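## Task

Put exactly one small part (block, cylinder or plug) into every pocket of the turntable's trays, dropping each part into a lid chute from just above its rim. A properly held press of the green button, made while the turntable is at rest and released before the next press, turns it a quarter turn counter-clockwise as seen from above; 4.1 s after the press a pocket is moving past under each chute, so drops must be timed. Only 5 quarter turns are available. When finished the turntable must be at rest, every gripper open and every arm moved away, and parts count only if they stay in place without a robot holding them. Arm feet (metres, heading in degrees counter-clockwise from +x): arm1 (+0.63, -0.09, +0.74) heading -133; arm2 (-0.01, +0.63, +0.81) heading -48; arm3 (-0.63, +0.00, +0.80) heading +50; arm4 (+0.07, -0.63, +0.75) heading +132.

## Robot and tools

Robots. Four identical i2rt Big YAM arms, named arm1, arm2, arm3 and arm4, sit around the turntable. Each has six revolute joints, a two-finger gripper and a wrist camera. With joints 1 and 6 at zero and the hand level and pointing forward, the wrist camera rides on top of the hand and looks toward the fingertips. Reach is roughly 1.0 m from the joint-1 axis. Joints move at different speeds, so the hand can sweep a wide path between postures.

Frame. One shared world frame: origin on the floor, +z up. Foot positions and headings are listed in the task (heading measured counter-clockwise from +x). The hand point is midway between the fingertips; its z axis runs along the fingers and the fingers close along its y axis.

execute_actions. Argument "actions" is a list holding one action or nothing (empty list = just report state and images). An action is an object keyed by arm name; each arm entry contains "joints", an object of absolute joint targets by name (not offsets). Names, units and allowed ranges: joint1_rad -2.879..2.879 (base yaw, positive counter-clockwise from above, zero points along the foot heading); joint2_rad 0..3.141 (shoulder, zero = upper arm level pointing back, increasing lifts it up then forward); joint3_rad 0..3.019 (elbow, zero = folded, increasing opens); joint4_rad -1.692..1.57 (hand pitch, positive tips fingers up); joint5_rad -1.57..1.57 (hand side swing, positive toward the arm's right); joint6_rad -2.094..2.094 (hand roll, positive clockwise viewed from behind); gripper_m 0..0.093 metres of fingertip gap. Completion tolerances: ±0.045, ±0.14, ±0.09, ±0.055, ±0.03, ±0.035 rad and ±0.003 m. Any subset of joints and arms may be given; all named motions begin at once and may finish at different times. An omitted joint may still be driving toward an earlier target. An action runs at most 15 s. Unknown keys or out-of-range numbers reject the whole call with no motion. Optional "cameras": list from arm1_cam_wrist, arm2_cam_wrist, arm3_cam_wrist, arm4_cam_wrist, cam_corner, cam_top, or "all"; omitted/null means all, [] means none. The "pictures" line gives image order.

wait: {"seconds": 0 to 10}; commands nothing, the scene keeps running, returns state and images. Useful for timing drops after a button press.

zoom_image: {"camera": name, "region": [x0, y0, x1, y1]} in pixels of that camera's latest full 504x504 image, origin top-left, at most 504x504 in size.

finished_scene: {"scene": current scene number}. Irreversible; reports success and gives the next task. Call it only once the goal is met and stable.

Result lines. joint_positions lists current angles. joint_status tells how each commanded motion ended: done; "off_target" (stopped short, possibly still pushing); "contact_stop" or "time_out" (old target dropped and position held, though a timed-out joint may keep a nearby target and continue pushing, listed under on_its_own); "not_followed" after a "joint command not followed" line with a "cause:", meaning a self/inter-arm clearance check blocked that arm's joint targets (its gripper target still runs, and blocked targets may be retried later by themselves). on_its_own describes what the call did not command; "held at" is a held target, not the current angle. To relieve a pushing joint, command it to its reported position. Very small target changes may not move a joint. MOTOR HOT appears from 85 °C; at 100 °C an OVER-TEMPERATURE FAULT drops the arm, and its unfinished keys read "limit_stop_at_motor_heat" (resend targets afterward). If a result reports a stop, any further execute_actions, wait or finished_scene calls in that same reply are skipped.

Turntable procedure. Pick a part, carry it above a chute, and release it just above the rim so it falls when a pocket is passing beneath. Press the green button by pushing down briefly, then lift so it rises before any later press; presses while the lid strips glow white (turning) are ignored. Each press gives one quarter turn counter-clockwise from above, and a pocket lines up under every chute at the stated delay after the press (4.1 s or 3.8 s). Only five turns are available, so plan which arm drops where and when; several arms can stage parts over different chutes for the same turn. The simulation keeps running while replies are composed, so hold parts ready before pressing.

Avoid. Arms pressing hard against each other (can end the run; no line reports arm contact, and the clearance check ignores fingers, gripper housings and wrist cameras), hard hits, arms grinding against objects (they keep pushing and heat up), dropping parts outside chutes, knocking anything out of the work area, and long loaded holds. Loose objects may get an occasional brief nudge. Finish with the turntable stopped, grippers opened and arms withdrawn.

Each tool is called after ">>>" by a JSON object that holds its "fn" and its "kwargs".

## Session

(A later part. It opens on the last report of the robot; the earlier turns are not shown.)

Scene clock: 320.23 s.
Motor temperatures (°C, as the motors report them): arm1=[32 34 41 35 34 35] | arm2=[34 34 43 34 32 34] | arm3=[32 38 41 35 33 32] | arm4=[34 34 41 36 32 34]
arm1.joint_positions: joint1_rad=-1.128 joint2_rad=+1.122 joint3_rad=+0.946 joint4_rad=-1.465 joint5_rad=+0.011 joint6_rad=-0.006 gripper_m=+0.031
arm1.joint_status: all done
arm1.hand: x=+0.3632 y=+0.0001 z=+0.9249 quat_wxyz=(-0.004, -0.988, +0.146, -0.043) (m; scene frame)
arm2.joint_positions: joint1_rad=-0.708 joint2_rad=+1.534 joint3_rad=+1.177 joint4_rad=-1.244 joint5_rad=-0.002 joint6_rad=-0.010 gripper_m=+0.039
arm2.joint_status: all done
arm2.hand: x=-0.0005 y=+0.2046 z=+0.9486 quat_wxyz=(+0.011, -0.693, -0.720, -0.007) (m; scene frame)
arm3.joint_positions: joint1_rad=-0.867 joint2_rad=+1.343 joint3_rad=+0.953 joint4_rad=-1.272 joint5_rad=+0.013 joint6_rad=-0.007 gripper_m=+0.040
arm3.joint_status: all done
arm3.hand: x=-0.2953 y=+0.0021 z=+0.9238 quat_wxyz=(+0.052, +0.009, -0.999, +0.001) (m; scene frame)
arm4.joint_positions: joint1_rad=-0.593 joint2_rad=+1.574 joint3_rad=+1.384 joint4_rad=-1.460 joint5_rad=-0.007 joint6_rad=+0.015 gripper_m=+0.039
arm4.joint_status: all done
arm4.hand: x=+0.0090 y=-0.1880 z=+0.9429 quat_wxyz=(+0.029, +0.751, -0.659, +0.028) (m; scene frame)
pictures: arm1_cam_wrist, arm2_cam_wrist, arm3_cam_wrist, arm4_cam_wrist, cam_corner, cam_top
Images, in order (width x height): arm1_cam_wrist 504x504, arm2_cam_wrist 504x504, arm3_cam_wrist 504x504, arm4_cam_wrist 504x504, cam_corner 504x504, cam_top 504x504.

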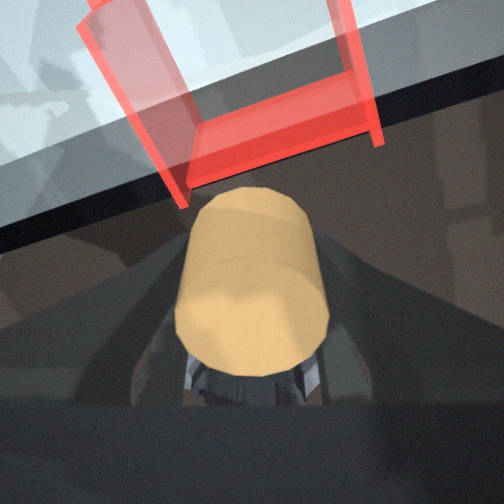

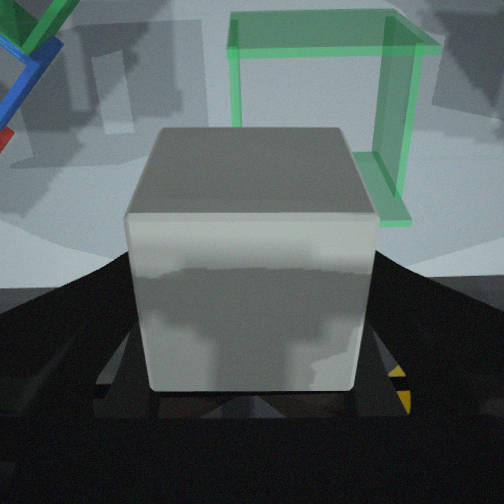

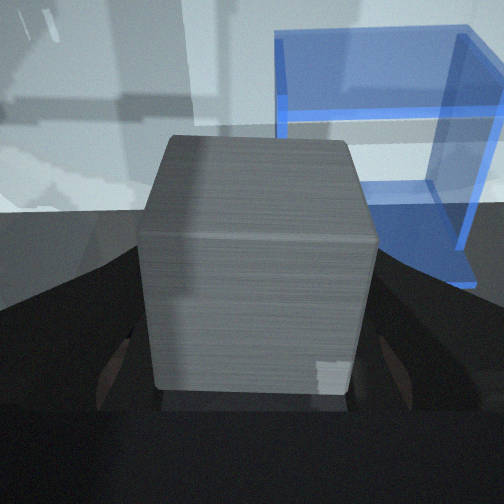

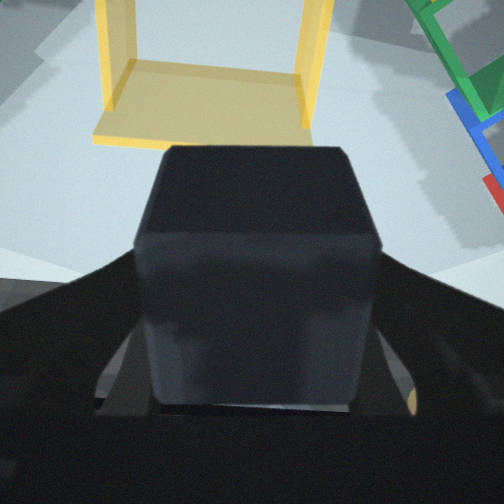

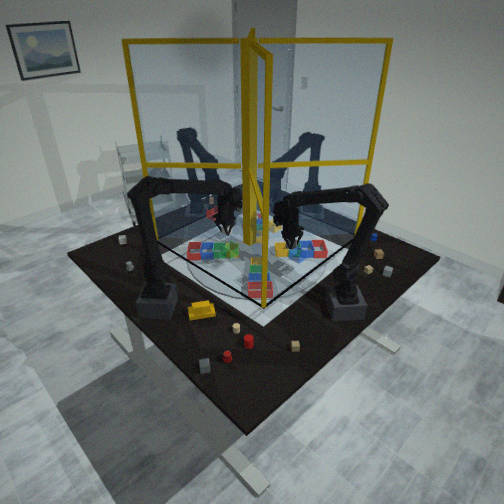

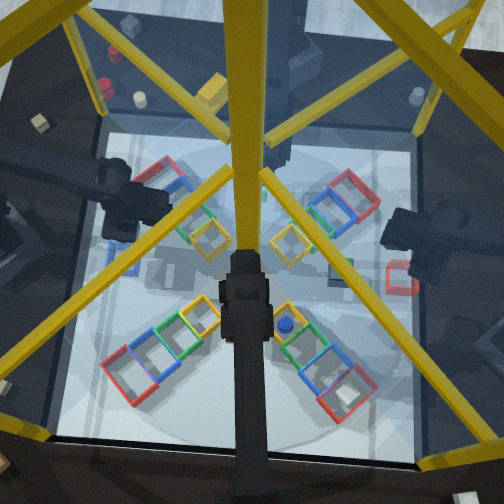

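>>> {"fn": "execute_actions", "kwargs": {"actions": [{"arm1":{"joints":{"joint1_rad":-0.916,"joint2_rad":1.387,"joint3_rad":1.253,"joint4_rad":-1.449}},"arm2":{"joints":{"joint1_rad":-0.768,"joint2_rad":1.533,"joint3_rad":1.156,"joint4_rad":-1.194,"joint6_rad":-0.09}},"arm3":{"joints":{"joint1_rad":-0.99,"joint2_rad":1.252,"joint3_rad":0.892,"joint4_rad":-1.211,"joint6_rad":-0.17}},"arm4":{"joints":{"joint1_rad":-0.565,"joint2_rad":1.522,"joint3_rad":1.305,"joint4_rad":-1.214,"joint6_rad":0.12}}}], "cameras": []}}

>>> {"fn": "wait", "kwargs": {"seconds": 1}}

Scene clock: 407.47 s.
Motor temperatures (°C, as the motors report them): arm1=[32 35 46 35 34 35] | arm2=[34 36 46 34 32 34] | arm3=[32 38 45 35 33 32] | arm4=[34 37 49 35 32 34]
arm1.joint_positions: joint1_rad=-0.910 joint2_rad=+1.384 joint3_rad=+1.207 joint4_rad=-1.457 joint5_rad=+0.010 joint6_rad=-0.006 gripper_m=+0.031
arm1.joint_status: all done
arm1.hand: x=+0.2502 y=-0.0504 z=+0.9375 quat_wxyz=(-0.001, -0.999, +0.038, -0.039) (m; scene frame)
arm2.joint_positions: joint1_rad=-0.772 joint2_rad=+1.534 joint3_rad=+1.159 joint4_rad=-1.206 joint5_rad=-0.002 joint6_rad=-0.078 gripper_m=+0.039
arm2.joint_status: all done
arm2.hand: x=-0.0280 y=+0.2024 z=+0.9423 quat_wxyz=(+0.004, -0.692, -0.722, +0.000) (m; scene frame)
arm3.joint_positions: joint1_rad=-0.996 joint2_rad=+1.260 joint3_rad=+0.888 joint4_rad=-1.225 joint5_rad=+0.013 joint6_rad=-0.162 gripper_m=+0.040
arm3.joint_status: all done
arm3.hand: x=-0.3112 y=-0.0389 z=+0.9261 quat_wxyz=(+0.020, +0.021, -1.000, -0.001) (m; scene frame)
arm4.joint_positions: joint1_rad=-0.574 joint2_rad=+1.536 joint3_rad=+1.308 joint4_rad=-1.227 joint5_rad=-0.007 joint6_rad=+0.104 gripper_m=+0.039
arm4.joint_status: all done
arm4.hand: x=-0.0042 y=-0.1593 z=+0.9320 quat_wxyz=(-0.032, +0.727, -0.684, -0.048) (m; scene frame)
pictures: none
No camera images: the call's "cameras" was empty. Leave "cameras" out to get every camera's image.

Scene clock: 408.47 s.
Motor temperatures (°C, as the motors report them): arm1=[32 35 46 35 34 35] | arm2=[34 36 46 34 32 34] | arm3=[32 38 45 35 33 32] | arm4=[34 37 49 35 32 34]
arm1.joint_positions: joint1_rad=-0.910 joint2_rad=+1.384 joint3_rad=+1.207 joint4_rad=-1.457 joint5_rad=+0.010 joint6_rad=-0.006 gripper_m=+0.031
arm1.joint_status: all done
arm1.hand: x=+0.2502 y=-0.0504 z=+0.9375 quat_wxyz=(-0.001, -0.999, +0.038, -0.039) (m; scene frame)
arm2.joint_positions: joint1_rad=-0.772 joint2_rad=+1.534 joint3_rad=+1.159 joint4_rad=-1.206 joint5_rad=-0.002 joint6_rad=-0.079 gripper_m=+0.039
arm2.joint_status: all done
arm2.hand: x=-0.0280 y=+0.2024 z=+0.9423 quat_wxyz=(+0.004, -0.692, -0.722, +0.000) (m; scene frame)
arm3.joint_positions: joint1_rad=-0.996 joint2_rad=+1.260 joint3_rad=+0.888 joint4_rad=-1.225 joint5_rad=+0.013 joint6_rad=-0.163 gripper_m=+0.040
arm3.joint_status: all done
arm3.hand: x=-0.3112 y=-0.0389 z=+0.9261 quat_wxyz=(+0.020, +0.021, -1.000, -0.001) (m; scene frame)
arm4.joint_positions: joint1_rad=-0.574 joint2_rad=+1.536 joint3_rad=+1.308 joint4_rad=-1.227 joint5_rad=-0.007 joint6_rad=+0.105 gripper_m=+0.039
arm4.joint_status: all done
arm4.hand: x=-0.0042 y=-0.1593 z=+0.9320 quat_wxyz=(-0.032, +0.727, -0.684, -0.048) (m; scene frame)
wait: 1.00 s; at rest by 0.27 s
pictures: arm1_cam_wrist, arm2_cam_wrist, arm3_cam_wrist, arm4_cam_wrist, cam_corner, cam_top
Images, in order (width x height): arm1_cam_wrist 504x504, arm2_cam_wrist 504x504, arm3_cam_wrist 504x504, arm4_cam_wrist 504x504, cam_corner 504x504, cam_top 504x504.

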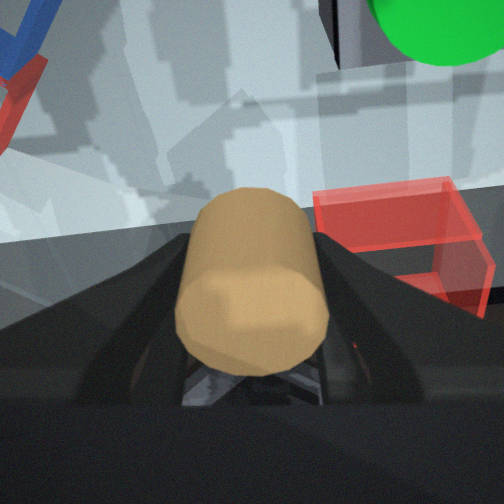

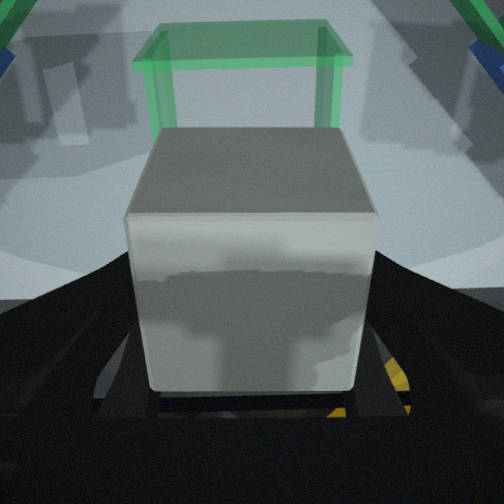

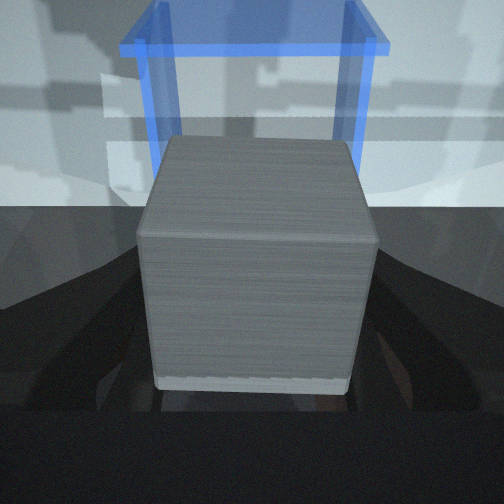

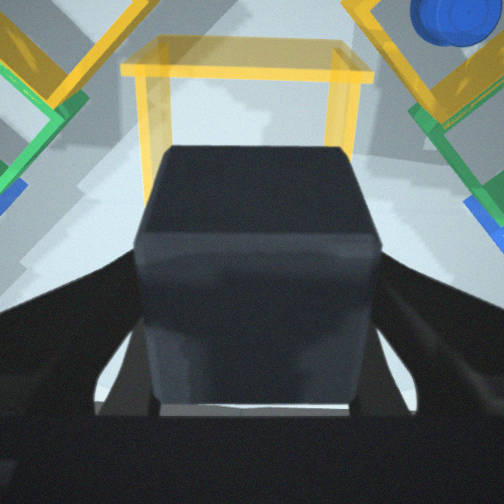

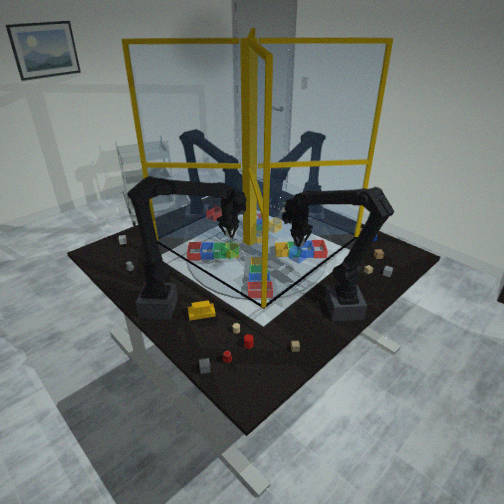

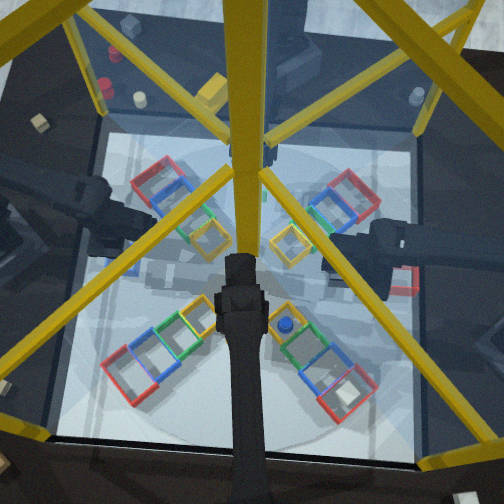

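>>> {"fn": "execute_actions", "kwargs": {"actions": [{"arm1":{"joints":{"joint1_rad":-1.048,"joint2_rad":1.476,"joint3_rad":1.39,"joint4_rad":-1.445}},"arm3":{"joints":{"joint4_rad":-1.185}}}], "cameras": ["arm1_cam_wrist","arm3_cam_wrist","cam_top"]}}

Scene clock: 436.90 s.
Motor temperatures (°C, as the motors report them): arm1=[32 35 47 35 34 35] | arm2=[34 37 45 34 32 34] | arm3=[32 38 43 35 33 32] | arm4=[34 37 45 36 32 34]
arm1.joint_positions: joint1_rad=-1.057 joint2_rad=+1.460 joint3_rad=+1.345 joint4_rad=-1.454 joint5_rad=+0.010 joint6_rad=-0.006 gripper_m=+0.031
arm1.joint_status: all done
arm1.hand: x=+0.2115 y=+0.0156 z=+0.9582 quat_wxyz=(+0.001, -0.994, +0.112, -0.007) (m; scene frame)
arm2.joint_positions: joint1_rad=-0.772 joint2_rad=+1.534 joint3_rad=+1.159 joint4_rad=-1.206 joint5_rad=-0.002 joint6_rad=-0.079 gripper_m=+0.039
arm2.joint_status: not commanded
arm2.hand: x=-0.0280 y=+0.2024 z=+0.9423 quat_wxyz=(+0.004, -0.692, -0.722, +0.000) (m; scene frame)
arm3.joint_positions: joint1_rad=-0.996 joint2_rad=+1.260 joint3_rad=+0.888 joint4_rad=-1.204 joint5_rad=+0.013 joint6_rad=-0.163 gripper_m=+0.040
arm3.joint_status: all done
arm3.hand: x=-0.3060 y=-0.0395 z=+0.9259 quat_wxyz=(+0.010, +0.021, -1.000, +0.000) (m; scene frame)
arm4.joint_positions: joint1_rad=-0.574 joint2_rad=+1.536 joint3_rad=+1.308 joint4_rad=-1.227 joint5_rad=-0.007 joint6_rad=+0.105 gripper_m=+0.039
arm4.joint_status: not commanded
arm4.hand: x=-0.0042 y=-0.1593 z=+0.9320 quat_wxyz=(-0.032, +0.727, -0.684, -0.048) (m; scene frame)
pictures: arm1_cam_wrist, arm3_cam_wrist, cam_top
Images, in order (width x height): arm1_cam_wrist 504x504, arm3_cam_wrist 504x504, cam_top 504x504.

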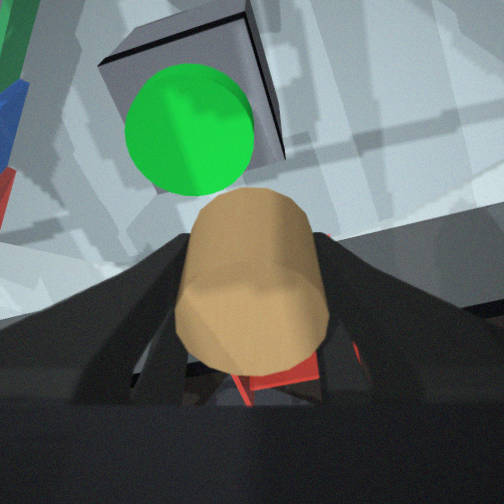

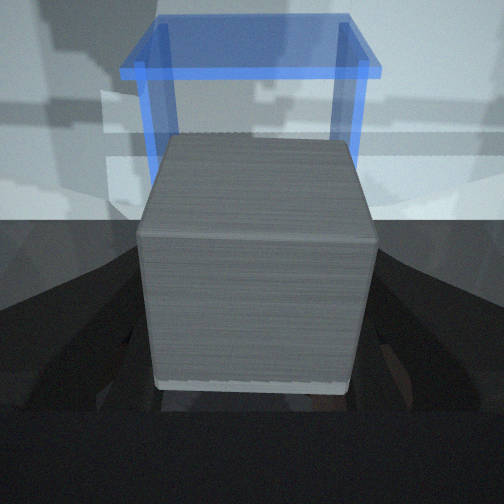

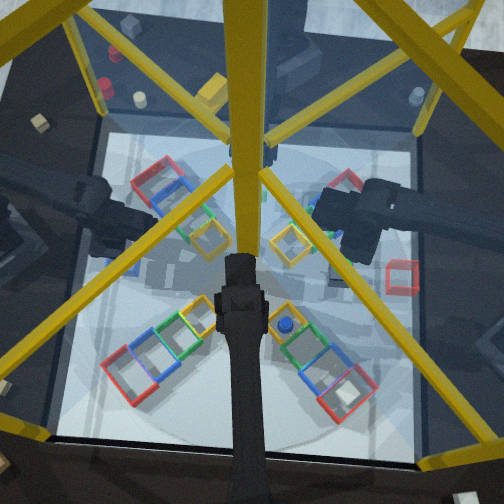

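>>> {"fn": "execute_actions", "kwargs": {"actions": [{"arm1":{"joints":{"joint1_rad":-1.125,"joint2_rad":1.175,"joint3_rad":1.019,"joint4_rad":-1.42}}}], "cameras": ["arm1_cam_wrist","cam_top"]}}

Scene clock: 481.30 s.
Motor temperatures (°C, as the motors report them): arm1=[32 36 49 35 34 35] | arm2=[34 37 45 34 32 33] | arm3=[32 38 43 35 33 32] | arm4=[34 37 44 36 32 34]
arm1.joint_positions: joint1_rad=-1.129 joint2_rad=+1.160 joint3_rad=+1.027 joint4_rad=-1.427 joint5_rad=+0.010 joint6_rad=-0.006 gripper_m=+0.031
arm1.joint_status: all done
arm1.hand: x=+0.3281 y=+0.0113 z=+0.9436 quat_wxyz=(+0.002, -0.989, +0.147, -0.003) (m; scene frame)
arm2.joint_positions: joint1_rad=-0.772 joint2_rad=+1.534 joint3_rad=+1.159 joint4_rad=-1.206 joint5_rad=-0.002 joint6_rad=-0.079 gripper_m=+0.039
arm2.joint_status: not commanded
arm2.hand: x=-0.0280 y=+0.2024 z=+0.9423 quat_wxyz=(+0.004, -0.692, -0.722, +0.000) (m; scene frame)
arm3.joint_positions: joint1_rad=-0.996 joint2_rad=+1.260 joint3_rad=+0.888 joint4_rad=-1.204 joint5_rad=+0.013 joint6_rad=-0.163 gripper_m=+0.040
arm3.joint_status: not commanded
arm3.hand: x=-0.3060 y=-0.0395 z=+0.9259 quat_wxyz=(+0.010, +0.021, -1.000, +0.000) (m; scene frame)
arm4.joint_positions: joint1_rad=-0.574 joint2_rad=+1.536 joint3_rad=+1.308 joint4_rad=-1.227 joint5_rad=-0.007 joint6_rad=+0.105 gripper_m=+0.039
arm4.joint_status: not commanded
arm4.hand: x=-0.0042 y=-0.1593 z=+0.9320 quat_wxyz=(-0.032, +0.727, -0.684, -0.048) (m; scene frame)
pictures: arm1_cam_wrist, cam_top
Images, in order (width x height): arm1_cam_wrist 504x504, cam_top 504x504.

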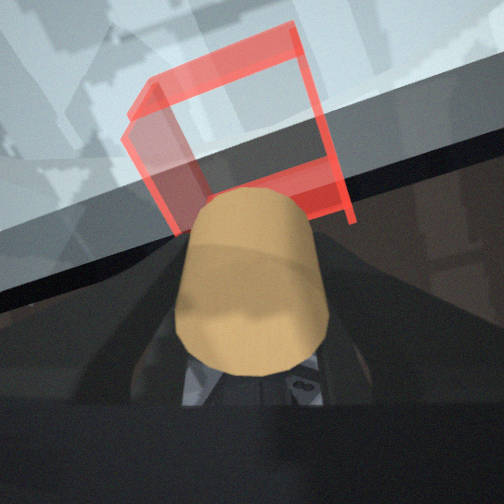

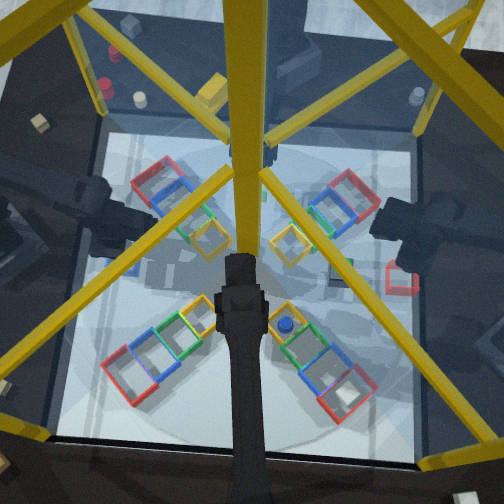

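>>> {"fn": "execute_actions", "kwargs": {"actions": [{"arm1":{"joints":{"joint1_rad":-1.012,"joint2_rad":1.508,"joint3_rad":1.40,"joint4_rad":-1.44}}}], "cameras": ["arm1_cam_wrist"]}}

Scene clock: 494.80 s.
Motor temperatures (°C, as the motors report them): arm1=[32 35 46 35 34 35] | arm2=[34 37 45 34 32 33] | arm3=[32 38 43 35 33 32] | arm4=[34 37 44 36 32 34]
arm1.joint_positions: joint1_rad=-1.009 joint2_rad=+1.501 joint3_rad=+1.353 joint4_rad=-1.432 joint5_rad=+0.010 joint6_rad=-0.006 gripper_m=+0.031
arm1.joint_status: all done
arm1.hand: x=+0.1961 y=-0.0027 z=+0.9447 quat_wxyz=(+0.000, -0.996, +0.088, -0.012) (m; scene frame)
arm2.joint_positions: joint1_rad=-0.772 joint2_rad=+1.534 joint3_rad=+1.159 joint4_rad=-1.206 joint5_rad=-0.002 joint6_rad=-0.079 gripper_m=+0.039
arm2.joint_status: not commanded
arm2.hand: x=-0.0280 y=+0.2024 z=+0.9423 quat_wxyz=(+0.004, -0.692, -0.722, +0.000) (m; scene frame)
arm3.joint_positions: joint1_rad=-0.996 joint2_rad=+1.260 joint3_rad=+0.888 joint4_rad=-1.204 joint5_rad=+0.013 joint6_rad=-0.163 gripper_m=+0.040
arm3.joint_status: not commanded
arm3.hand: x=-0.3060 y=-0.0395 z=+0.9259 quat_wxyz=(+0.010, +0.021, -1.000, +0.000) (m; scene frame)
arm4.joint_positions: joint1_rad=-0.574 joint2_rad=+1.536 joint3_rad=+1.308 joint4_rad=-1.227 joint5_rad=-0.007 joint6_rad=+0.105 gripper_m=+0.039
arm4.joint_status: not commanded
arm4.hand: x=-0.0042 y=-0.1593 z=+0.9320 quat_wxyz=(-0.032, +0.727, -0.684, -0.048) (m; scene frame)
pictures: arm1_cam_wrist
Images, in order (width x height): arm1_cam_wrist 504x504.

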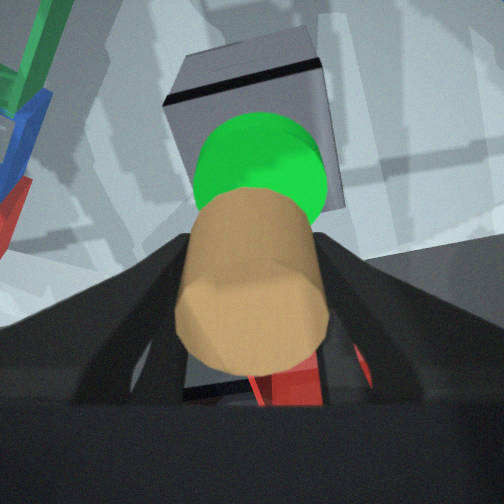

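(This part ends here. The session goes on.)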